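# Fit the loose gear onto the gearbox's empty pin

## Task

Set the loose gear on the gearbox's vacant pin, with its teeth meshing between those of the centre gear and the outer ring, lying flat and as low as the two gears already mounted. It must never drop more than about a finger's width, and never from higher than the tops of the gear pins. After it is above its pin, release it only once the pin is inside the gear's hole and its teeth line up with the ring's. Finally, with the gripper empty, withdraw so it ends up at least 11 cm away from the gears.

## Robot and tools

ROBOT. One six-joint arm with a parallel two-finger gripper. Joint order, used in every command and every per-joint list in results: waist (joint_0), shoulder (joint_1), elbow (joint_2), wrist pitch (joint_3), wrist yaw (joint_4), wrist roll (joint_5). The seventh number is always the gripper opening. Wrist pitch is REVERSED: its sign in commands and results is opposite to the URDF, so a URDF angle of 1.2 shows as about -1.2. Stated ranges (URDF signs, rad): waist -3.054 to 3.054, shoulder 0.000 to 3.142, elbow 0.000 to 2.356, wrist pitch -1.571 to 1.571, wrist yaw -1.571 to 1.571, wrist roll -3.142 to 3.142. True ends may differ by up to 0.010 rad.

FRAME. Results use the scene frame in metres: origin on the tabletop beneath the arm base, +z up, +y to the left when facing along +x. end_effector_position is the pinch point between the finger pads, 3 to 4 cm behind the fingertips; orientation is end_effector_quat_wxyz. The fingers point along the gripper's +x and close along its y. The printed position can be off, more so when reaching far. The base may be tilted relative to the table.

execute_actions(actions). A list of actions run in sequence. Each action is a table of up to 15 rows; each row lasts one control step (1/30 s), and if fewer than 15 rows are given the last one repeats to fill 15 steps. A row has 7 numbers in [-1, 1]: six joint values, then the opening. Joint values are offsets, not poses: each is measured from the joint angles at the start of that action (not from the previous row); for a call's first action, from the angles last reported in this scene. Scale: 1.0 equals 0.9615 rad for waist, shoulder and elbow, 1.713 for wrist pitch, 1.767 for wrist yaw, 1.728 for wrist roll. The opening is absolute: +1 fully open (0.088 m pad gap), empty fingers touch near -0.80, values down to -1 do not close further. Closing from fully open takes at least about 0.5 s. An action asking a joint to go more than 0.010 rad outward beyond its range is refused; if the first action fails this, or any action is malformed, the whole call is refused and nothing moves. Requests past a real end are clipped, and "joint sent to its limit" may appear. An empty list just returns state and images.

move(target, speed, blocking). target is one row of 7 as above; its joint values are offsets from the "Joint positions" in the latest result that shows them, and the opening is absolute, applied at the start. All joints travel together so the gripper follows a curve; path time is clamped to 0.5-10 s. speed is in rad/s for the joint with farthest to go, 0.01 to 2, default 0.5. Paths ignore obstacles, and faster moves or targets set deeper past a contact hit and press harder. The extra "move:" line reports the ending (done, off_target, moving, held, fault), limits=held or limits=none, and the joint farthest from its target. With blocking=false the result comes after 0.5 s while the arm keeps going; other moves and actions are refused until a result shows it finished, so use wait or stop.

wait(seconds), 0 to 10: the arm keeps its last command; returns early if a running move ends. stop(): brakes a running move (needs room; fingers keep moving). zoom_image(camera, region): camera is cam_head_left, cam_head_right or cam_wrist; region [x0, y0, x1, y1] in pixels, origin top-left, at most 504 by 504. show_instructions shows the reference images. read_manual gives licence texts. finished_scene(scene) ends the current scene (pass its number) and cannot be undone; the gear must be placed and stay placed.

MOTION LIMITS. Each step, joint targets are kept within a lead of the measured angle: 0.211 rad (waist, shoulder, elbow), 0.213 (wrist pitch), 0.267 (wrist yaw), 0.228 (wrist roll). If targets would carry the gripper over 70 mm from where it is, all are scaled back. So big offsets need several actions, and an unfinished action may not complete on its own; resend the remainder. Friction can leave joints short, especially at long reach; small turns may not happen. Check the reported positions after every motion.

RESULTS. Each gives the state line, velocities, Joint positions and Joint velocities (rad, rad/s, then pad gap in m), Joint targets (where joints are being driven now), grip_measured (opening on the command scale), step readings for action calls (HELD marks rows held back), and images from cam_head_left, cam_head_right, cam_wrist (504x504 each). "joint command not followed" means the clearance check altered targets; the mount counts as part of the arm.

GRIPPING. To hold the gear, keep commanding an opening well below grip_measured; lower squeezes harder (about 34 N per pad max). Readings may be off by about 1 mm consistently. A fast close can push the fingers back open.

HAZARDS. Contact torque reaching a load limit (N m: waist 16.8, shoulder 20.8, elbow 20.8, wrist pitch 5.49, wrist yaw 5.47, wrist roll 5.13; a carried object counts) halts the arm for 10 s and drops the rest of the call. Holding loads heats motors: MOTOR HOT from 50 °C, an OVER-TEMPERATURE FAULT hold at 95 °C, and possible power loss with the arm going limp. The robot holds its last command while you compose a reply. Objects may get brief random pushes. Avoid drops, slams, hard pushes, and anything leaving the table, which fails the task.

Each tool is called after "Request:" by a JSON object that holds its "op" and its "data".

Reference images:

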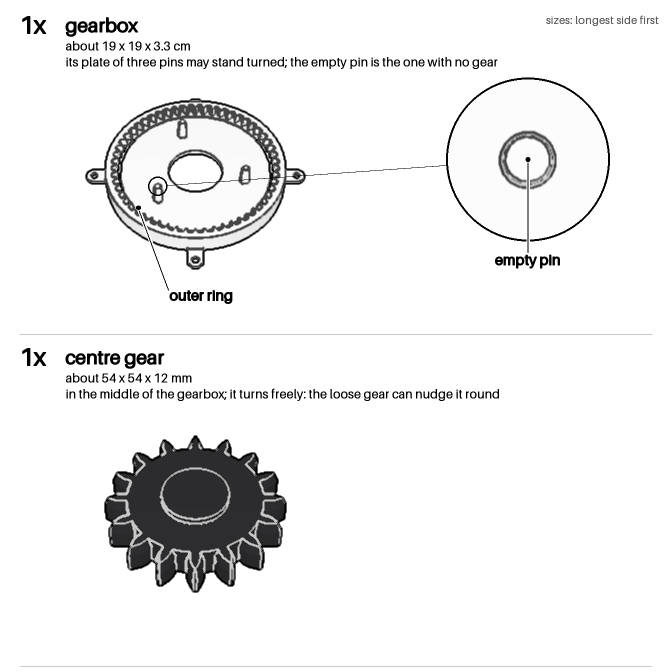

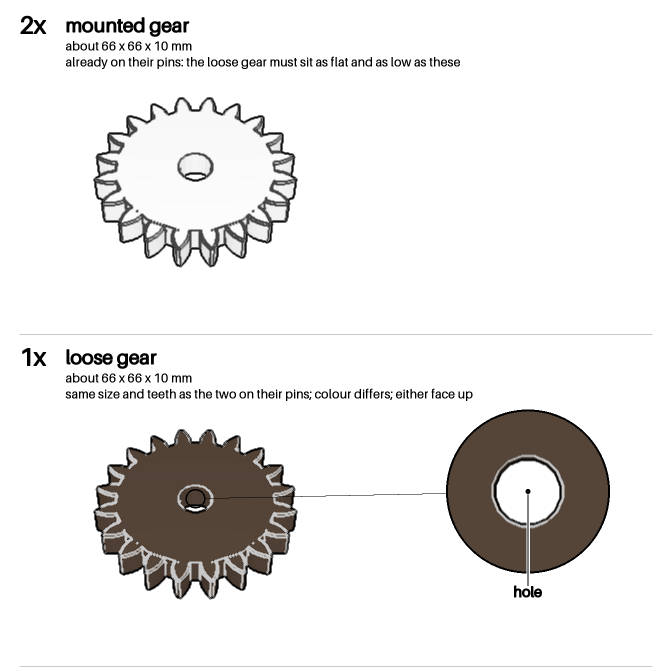

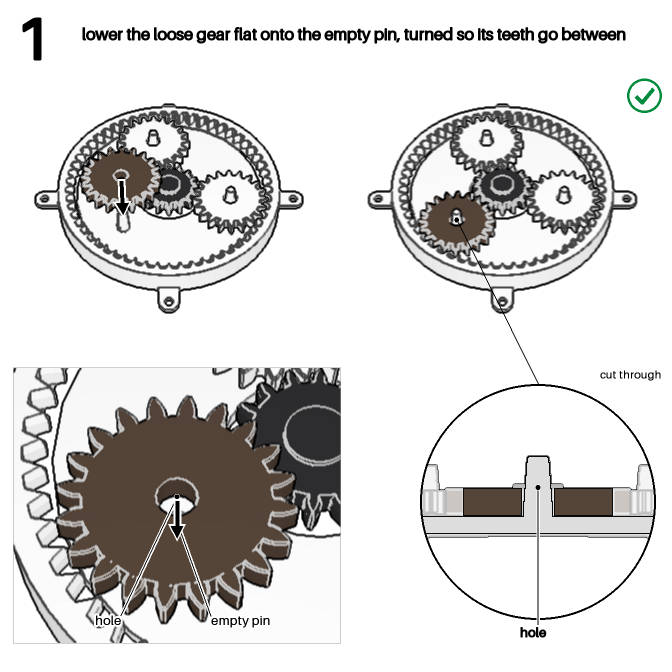

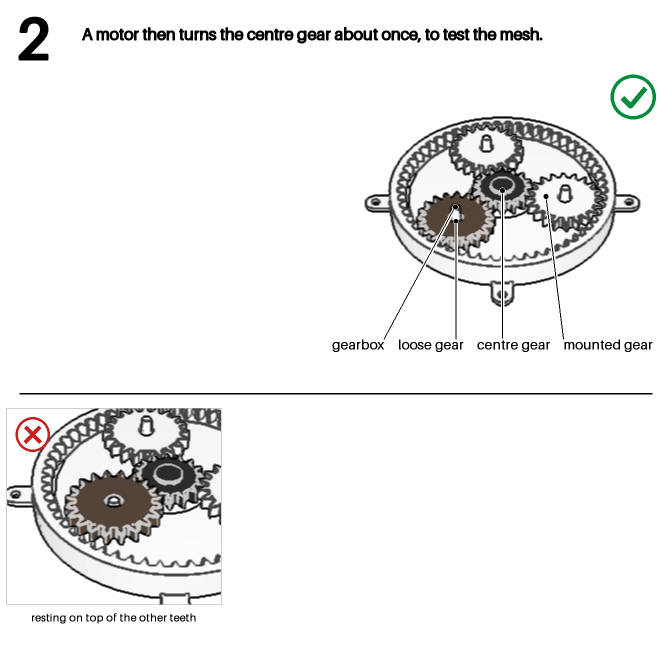

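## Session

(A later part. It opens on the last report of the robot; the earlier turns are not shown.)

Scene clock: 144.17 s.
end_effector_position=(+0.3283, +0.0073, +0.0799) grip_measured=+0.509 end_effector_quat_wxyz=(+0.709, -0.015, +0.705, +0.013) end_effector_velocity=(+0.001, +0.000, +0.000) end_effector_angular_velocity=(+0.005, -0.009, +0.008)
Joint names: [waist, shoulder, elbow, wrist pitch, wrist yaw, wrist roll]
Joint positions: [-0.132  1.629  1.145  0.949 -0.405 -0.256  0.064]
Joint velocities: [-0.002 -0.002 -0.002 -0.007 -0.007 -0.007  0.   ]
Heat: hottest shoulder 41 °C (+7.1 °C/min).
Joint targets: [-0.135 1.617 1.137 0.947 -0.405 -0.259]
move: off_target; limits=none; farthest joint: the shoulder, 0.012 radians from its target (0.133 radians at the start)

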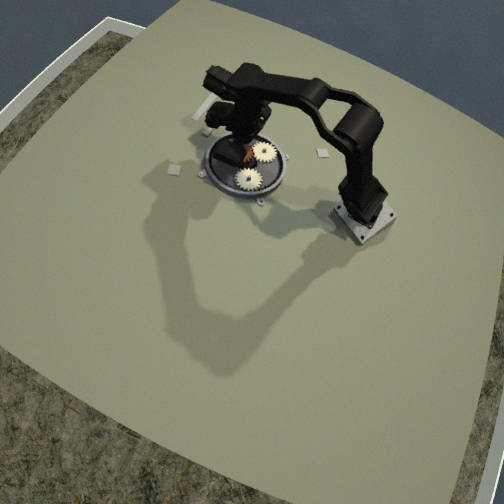

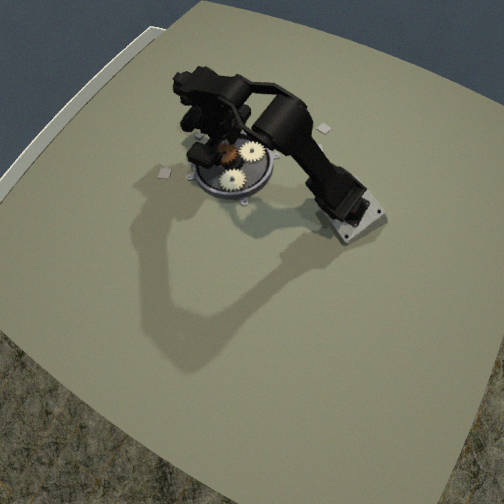

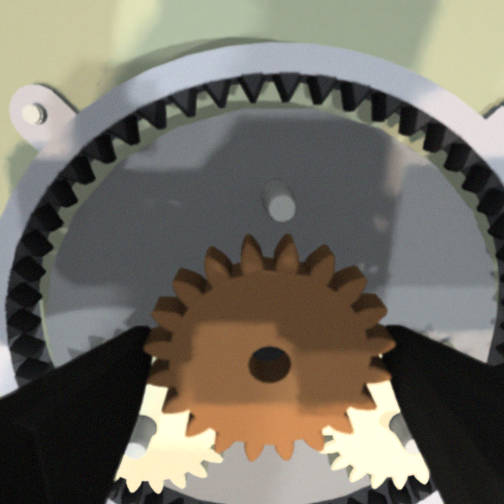

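Request:
{"op": "move", "data": {"target": [0.0245,0.15,0.17,0.013,-0.003,0.037,0.25], "speed": 0.15}}

Request:
{"op": "move", "data": {"target": [0.0085,0.017,-0.018,-0.0105,0,0.004,0.25], "speed": 0.03}}

Request:
{"op": "zoom_image", "data": {"camera": "cam_wrist", "region": [170,200,370,400]}}

Scene clock: 160.00 s.
end_effector_position=(+0.3647, +0.0053, +0.0755) grip_measured=+0.510 end_effector_quat_wxyz=(+0.710, +0.000, +0.705, +0.000) end_effector_velocity=(-0.003, +0.002, +0.002) end_effector_angular_velocity=(+0.010, +0.013, -0.002)
Joint names: [waist, shoulder, elbow, wrist pitch, wrist yaw, wrist roll]
Joint positions: [-0.112  1.758  1.302  0.969 -0.407 -0.195  0.064]
Joint velocities: [-0.002 -0.002  0.002  0.022 -0.007 -0.007 -0.   ]
Heat: hottest shoulder 42 °C (+7.1 °C/min).
Joint targets: [-0.109 1.773 1.308 0.972 -0.410 -0.193]
move: off_target; limits=none; farthest joint: the shoulder, 0.015 radians from its target (0.145 radians at the start)

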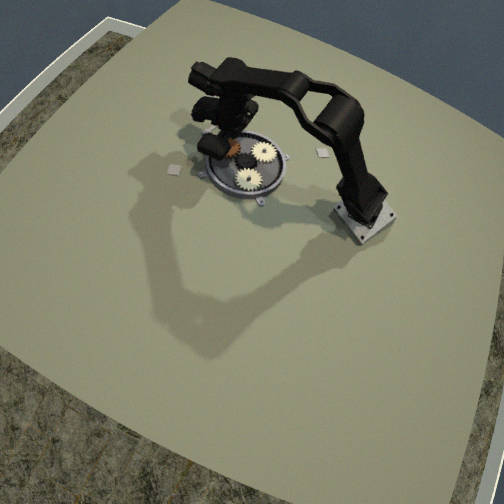

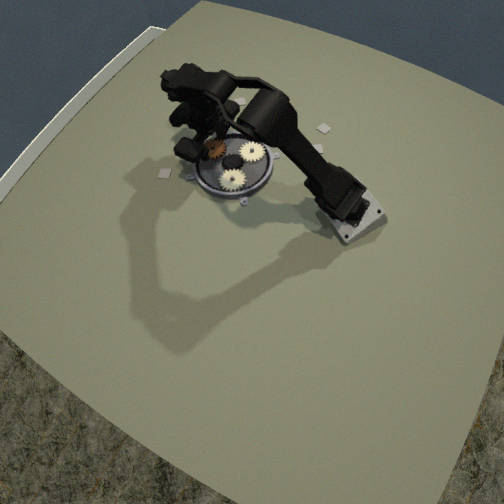

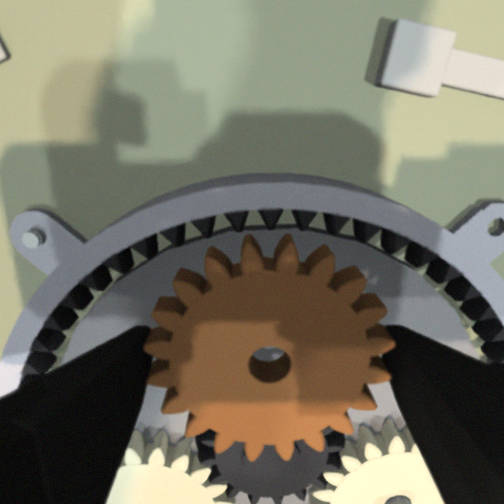

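Scene clock: 160.93 s.
end_effector_position=(+0.3650, +0.0056, +0.0724) grip_measured=+0.509 end_effector_quat_wxyz=(+0.711, -0.000, +0.703, +0.001) end_effector_velocity=(-0.001, -0.001, -0.003) end_effector_angular_velocity=(-0.006, +0.004, +0.009)
Joint names: [waist, shoulder, elbow, wrist pitch, wrist yaw, wrist roll]
Joint positions: [-0.107  1.76   1.292  0.952 -0.407 -0.19   0.064]
Joint velocities: [ 0.002  0.002 -0.007 -0.007  0.007 -0.007  0.001]
Heat: hottest shoulder 42 °C (+7.2 °C/min).
Joint targets: [-0.104 1.775 1.284 0.951 -0.407 -0.188]
move: off_target; limits=none; farthest joint: the shoulder, 0.014 radians from its target (0.016 radians at the start)

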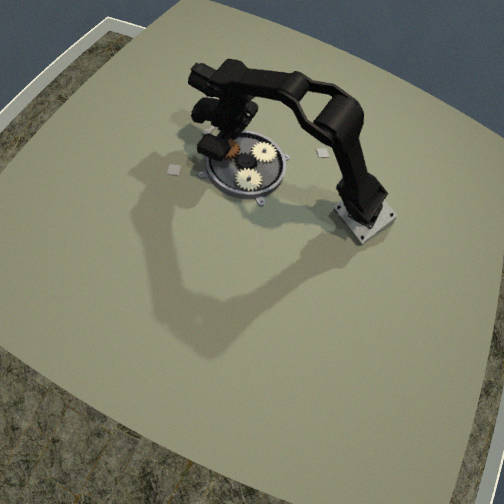

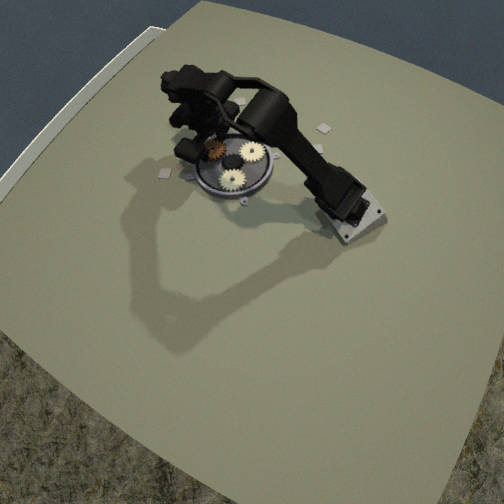

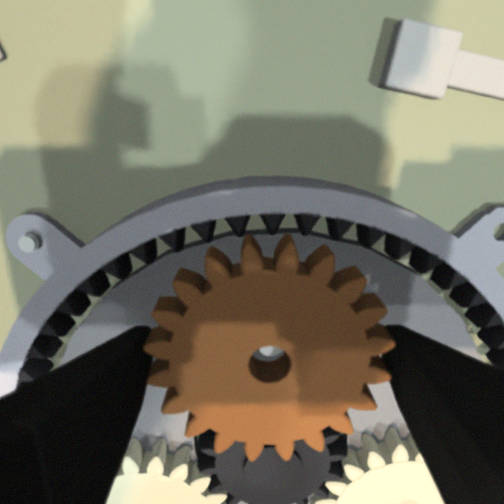

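Region (170, 200, 370, 400) of cam_wrist's 504x504 image, scaled by 2.520, with more detail than that image has.

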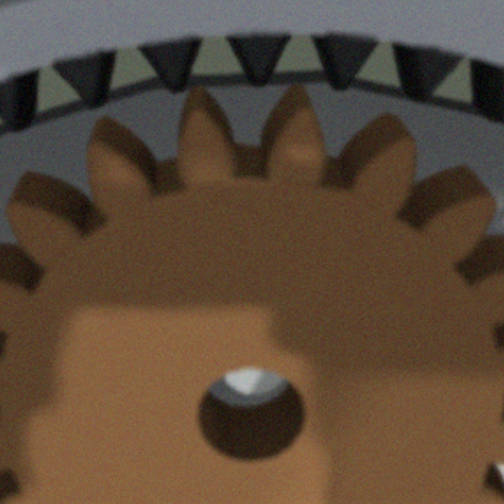

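Request:
{"op": "move", "data": {"target": [0.005,0.021,-0.018,-0.0095,0,0.014,0.25], "speed": 0.03}}

Request:
{"op": "zoom_image", "data": {"camera": "cam_wrist", "region": [170,200,370,400]}}

Scene clock: 167.63 s.
end_effector_position=(+0.3652, +0.0047, +0.0688) grip_measured=+0.510 end_effector_quat_wxyz=(+0.711, +0.006, +0.703, -0.006) end_effector_velocity=(-0.003, +0.004, -0.001) end_effector_angular_velocity=(+0.024, +0.008, +0.005)
Joint names: [waist, shoulder, elbow, wrist pitch, wrist yaw, wrist roll]
Joint positions: [-0.106  1.765  1.283  0.936 -0.406 -0.169  0.064]
Joint velocities: [ 0.002 -0.002 -0.007  0.007 -0.022 -0.007 -0.   ]
Heat: hottest shoulder 41 °C (+5.1 °C/min).
Joint targets: [-0.103 1.780 1.275 0.936 -0.406 -0.166]
move: off_target; limits=none; farthest joint: the shoulder, 0.015 radians from its target (0.019 radians at the start)

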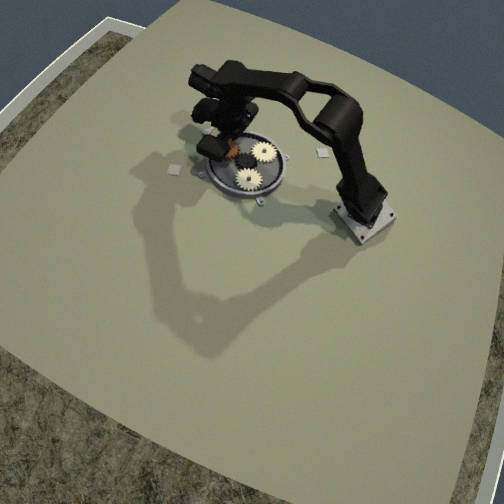

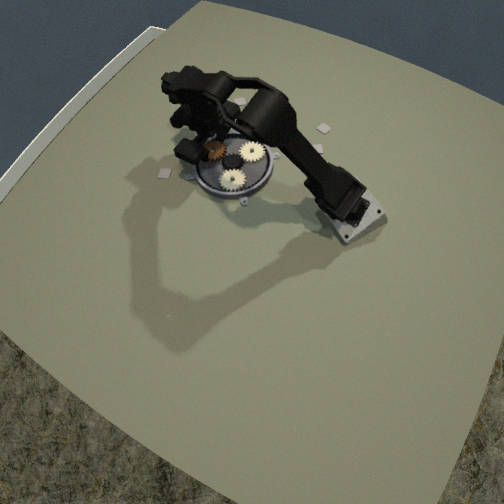

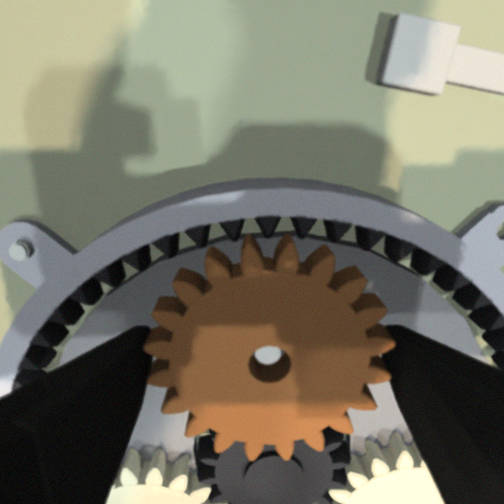

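Region (170, 200, 370, 400) of cam_wrist's 504x504 image, scaled by 2.520, with more detail than that image has.

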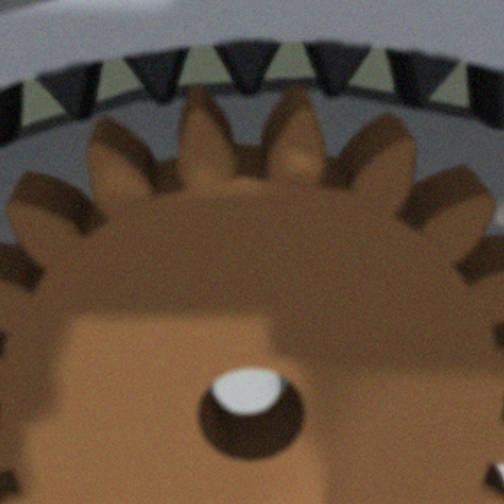

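Entered. Down 7 mm.

Request:
{"op": "move", "data": {"target": [0.012,0.023,-0.026,-0.0155,0,0.009,0.25], "speed": 0.03}}

Request:
{"op": "zoom_image", "data": {"camera": "cam_wrist", "region": [130,200,410,480]}}

Scene clock: 173.77 s.
end_effector_position=(+0.3654, +0.0050, +0.0627) grip_measured=+0.509 end_effector_quat_wxyz=(+0.712, +0.008, +0.702, -0.007) end_effector_velocity=(+0.003, +0.002, -0.000) end_effector_angular_velocity=(+0.018, -0.020, +0.012)
Joint names: [waist, shoulder, elbow, wrist pitch, wrist yaw, wrist roll]
Joint positions: [-0.098  1.771  1.268  0.908 -0.407 -0.155  0.064]
Joint velocities: [-0.002 -0.002 -0.007 -0.022 -0.022 -0.007 -0.   ]
Heat: hottest shoulder 41 °C (+3.1 °C/min).
Joint targets: [-0.094 1.787 1.258 0.910 -0.406 -0.153]
move: off_target; limits=none; farthest joint: the shoulder, 0.016 radians from its target (0.021 radians at the start)

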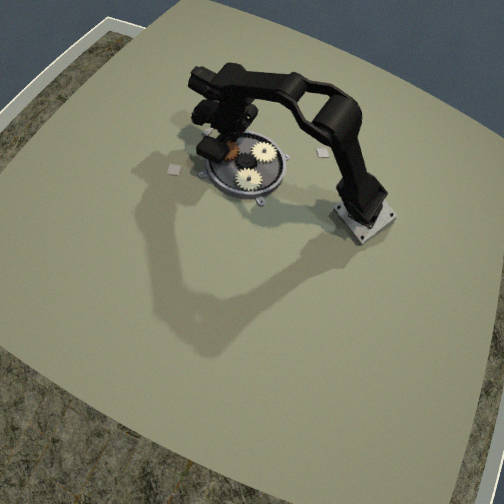

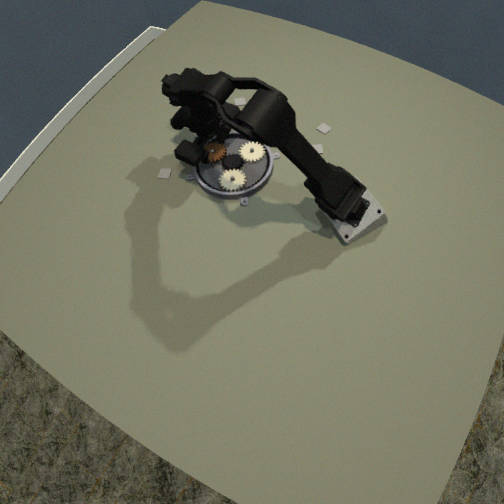

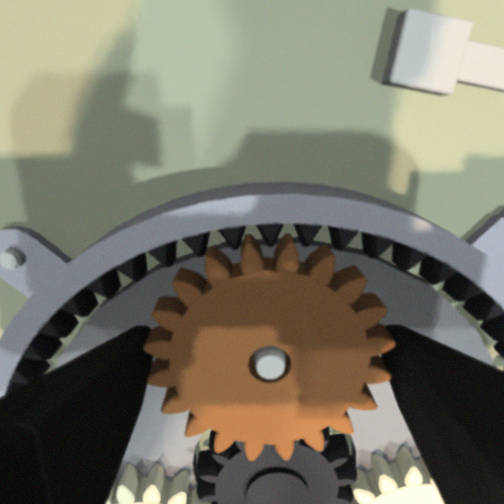

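Region (130, 200, 410, 480) of cam_wrist's 504x504 image, scaled by 1.800, with more detail than that image has.

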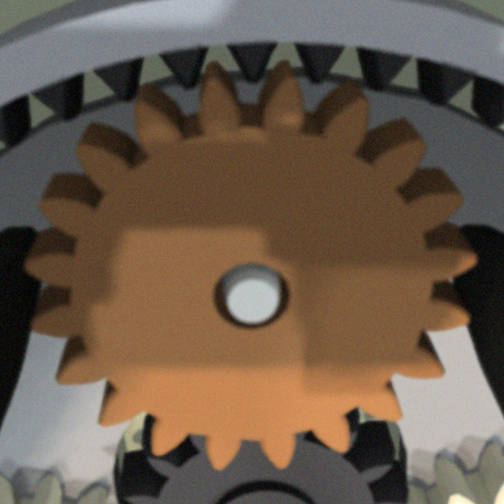

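Request:
{"op": "move", "data": {"target": [0.0095,0.026,-0.021,-0.013,0,0.015,0.25], "speed": 0.03}}

Request:
{"op": "zoom_image", "data": {"camera": "cam_wrist", "region": [130,200,410,480]}}

Scene clock: 180.73 s.
end_effector_position=(+0.3661, +0.0050, +0.0566) grip_measured=+0.510 end_effector_quat_wxyz=(+0.713, +0.015, +0.701, -0.012) end_effector_velocity=(-0.005, +0.001, +0.000) end_effector_angular_velocity=(+0.010, +0.018, -0.003)
Joint names: [waist, shoulder, elbow, wrist pitch, wrist yaw, wrist roll]
Joint positions: [-0.091  1.781  1.256  0.883 -0.409 -0.132  0.064]
Joint velocities: [-0.002 -0.002 -0.002  0.022 -0.007 -0.007 -0.   ]
Heat: hottest shoulder 41 °C (+2.0 °C/min).
Joint targets: [-0.089 1.796 1.248 0.886 -0.407 -0.129]
move: off_target; limits=none; farthest joint: the shoulder, 0.015 radians from its target (0.024 radians at the start)

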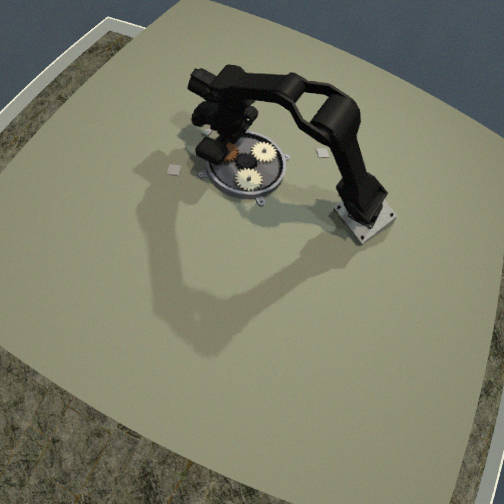

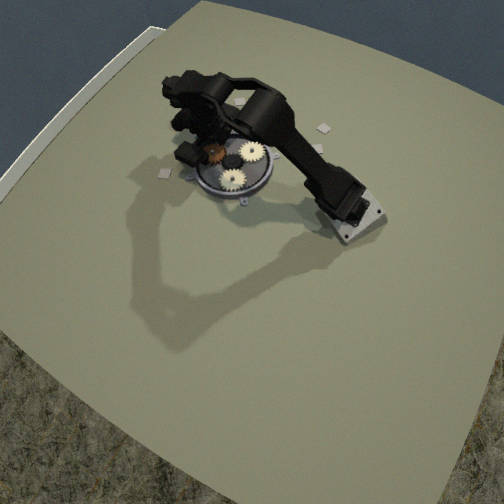

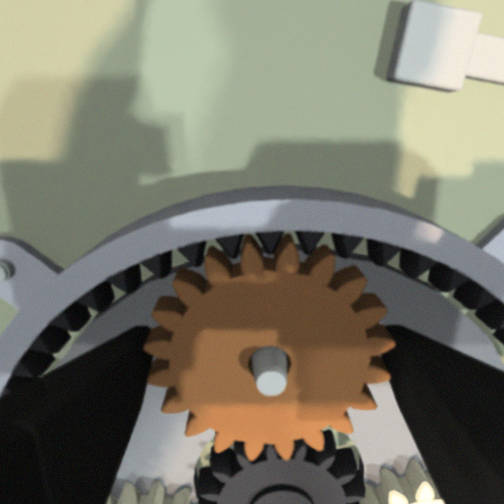

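Region (130, 200, 410, 480) of cam_wrist's 504x504 image, scaled by 1.800, with more detail than that image has.

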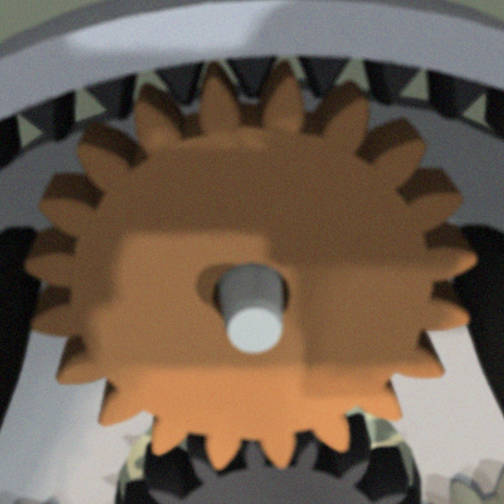

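Request:
{"op": "move", "data": {"target": [0.0085,0.026,-0.017,-0.012,0,0.005,0.25], "speed": 0.03}}

Scene clock: 184.40 s.
end_effector_position=(+0.3664, +0.0048, +0.0534) grip_measured=+0.510 end_effector_quat_wxyz=(+0.714, +0.016, +0.700, -0.013) end_effector_velocity=(-0.003, +0.005, -0.001) end_effector_angular_velocity=(+0.038, +0.004, -0.014)
Joint names: [waist, shoulder, elbow, wrist pitch, wrist yaw, wrist roll]
Joint positions: [-0.088  1.784  1.248  0.868 -0.408 -0.124  0.064]
Joint velocities: [-0.002 -0.002 -0.007  0.007 -0.037  0.007  0.001]
Heat: hottest shoulder 41 °C (+2.0 °C/min).
Joint targets: [-0.083 1.806 1.239 0.863 -0.409 -0.123]
move: off_target; limits=none; farthest joint: the shoulder, 0.022 radians from its target (0.025 radians at the start)

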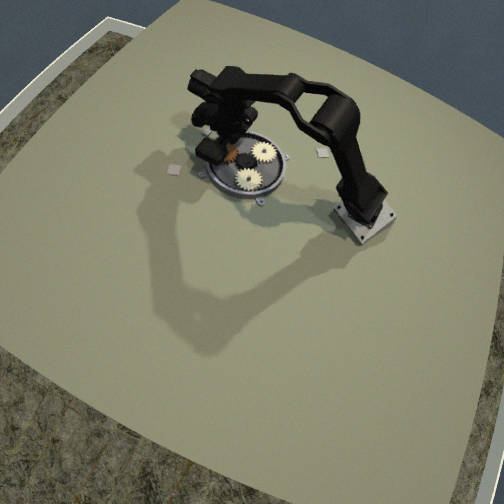

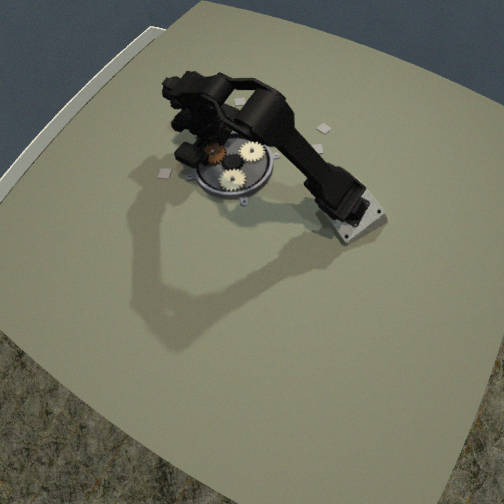

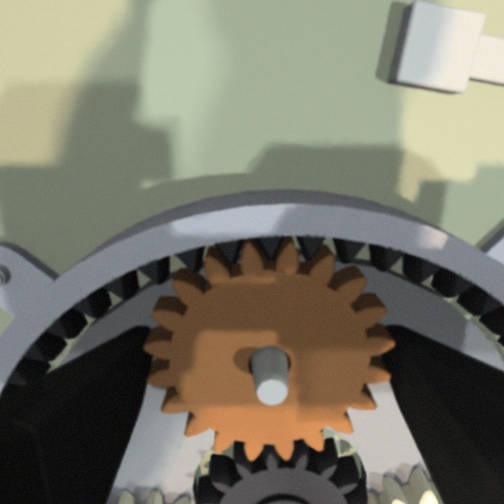

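Bottomed. Release and rise.

Request:
{"op": "execute_actions", "data": {"actions": [[[0,0,0,0,0,0,0.4],[0,0,0,0,0,0,0.5],[0,0,0,0,0,0,0.55],[0,0,0,0,0,0,0.6],[0,0,0,0,0,0,0.68]]]}}

Request:
{"op": "move", "data": {"target": [-0.12,-0.3,0.3,0.27,0,0,0.68], "speed": 0.4}}

Request:
{"op": "zoom_image", "data": {"camera": "cam_head_left", "region": [190,120,300,210]}}

Scene clock: 191.57 s.
end_effector_position=(+0.3658, +0.0043, +0.0531) grip_measured=+0.675 end_effector_quat_wxyz=(+0.713, +0.017, +0.701, -0.014) end_effector_velocity=(+0.001, +0.000, +0.001) end_effector_angular_velocity=(+0.005, -0.009, +0.008)
Joint names: [waist, shoulder, elbow, wrist pitch, wrist yaw, wrist roll]
Joint positions: [-0.09   1.786  1.248  0.869 -0.409 -0.124  0.072]
Joint velocities: [-0.002 -0.002 -0.002 -0.007 -0.007 -0.007  0.002]
Heat: hottest shoulder 40 °C (+0.0 °C/min).
Joint targets: [-0.088 1.785 1.249 0.868 -0.408 -0.124]
Step readings (joint positions):
0: [-0.089 1.786 1.248 0.867 -0.408 -0.124]
1: [-0.089 1.786 1.248 0.867 -0.408 -0.124]
2: [-0.089 1.786 1.248 0.867 -0.408 -0.124]
4: [-0.089 1.786 1.248 0.867 -0.408 -0.124]
8: [-0.090 1.786 1.248 0.869 -0.408 -0.124]
15: Joint positions above

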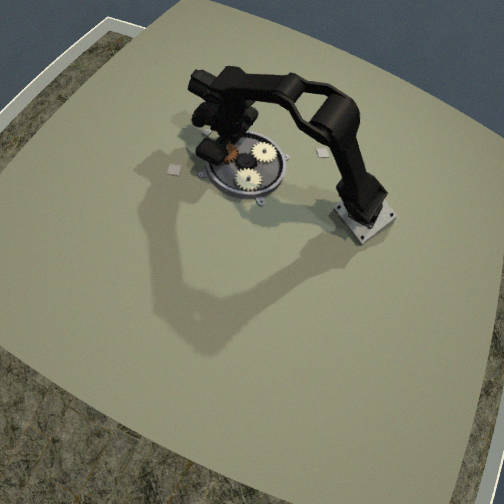

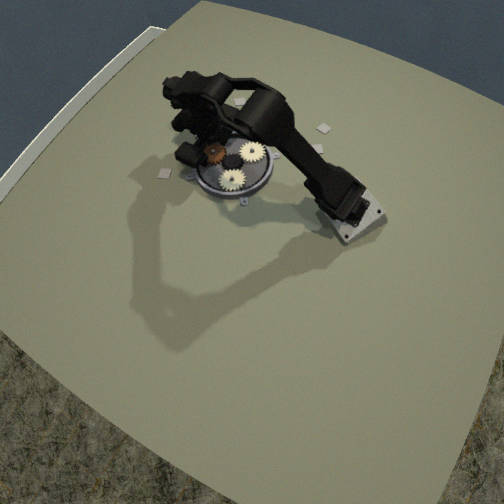

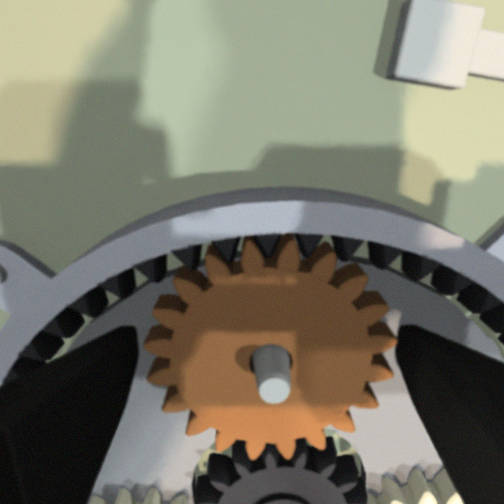

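Scene clock: 193.27 s.
end_effector_position=(+0.3480, +0.0373, +0.2100) grip_measured=+0.680 end_effector_quat_wxyz=(+0.758, +0.023, +0.650, -0.050) end_effector_velocity=(-0.004, +0.002, +0.001) end_effector_angular_velocity=(+0.010, +0.013, -0.001)
Joint names: [waist, shoulder, elbow, wrist pitch, wrist yaw, wrist roll]
Joint positions: [-0.202  1.504  1.531  1.329 -0.409 -0.124  0.072]
Joint velocities: [-0.002 -0.002  0.002  0.022 -0.007 -0.007 -0.   ]
Heat: hottest shoulder 40 °C (+0.0 °C/min).
Joint targets: [-0.205 1.497 1.536 1.332 -0.408 -0.124]
move: done; limits=none; farthest joint: the shoulder, 0.006 radians from its target (0.288 radians at the start)

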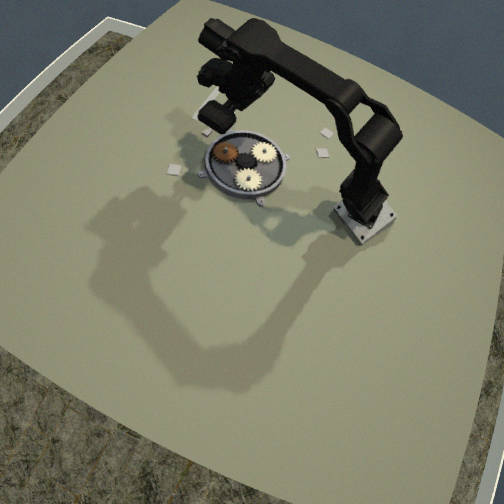

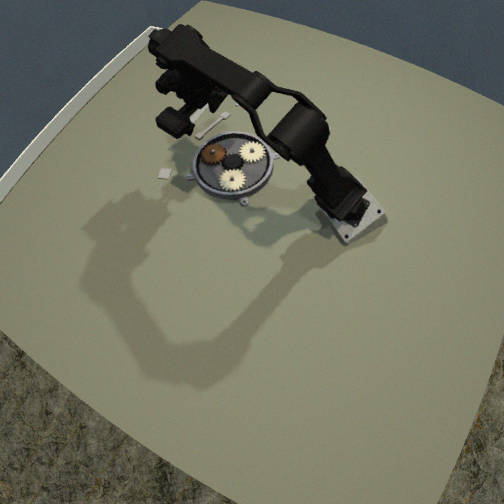

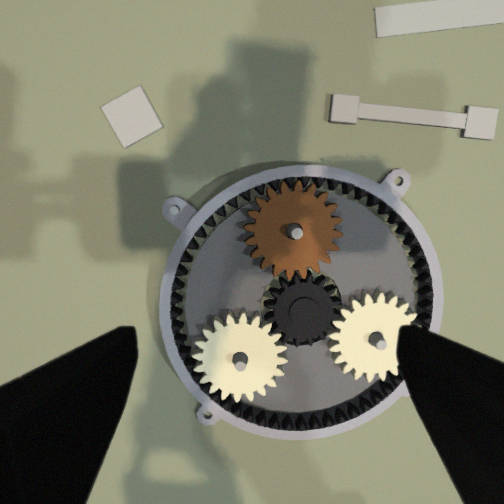

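Region (190, 120, 300, 210) of cam_head_left's 504x504 image, scaled by 4.582, with more detail than that image has; it fills the top 412 rows of this view, and the rest is white.

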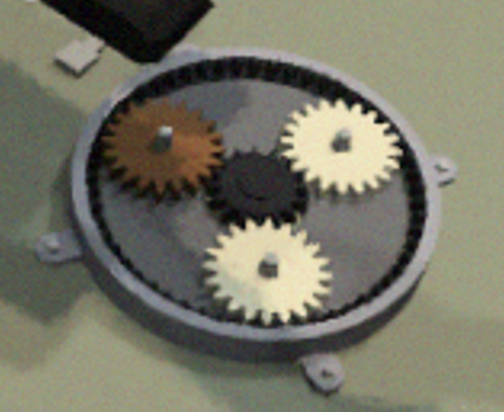

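Request:
{"op": "finished_scene", "data": {"scene": 1}}

The scene is finished: the task was done.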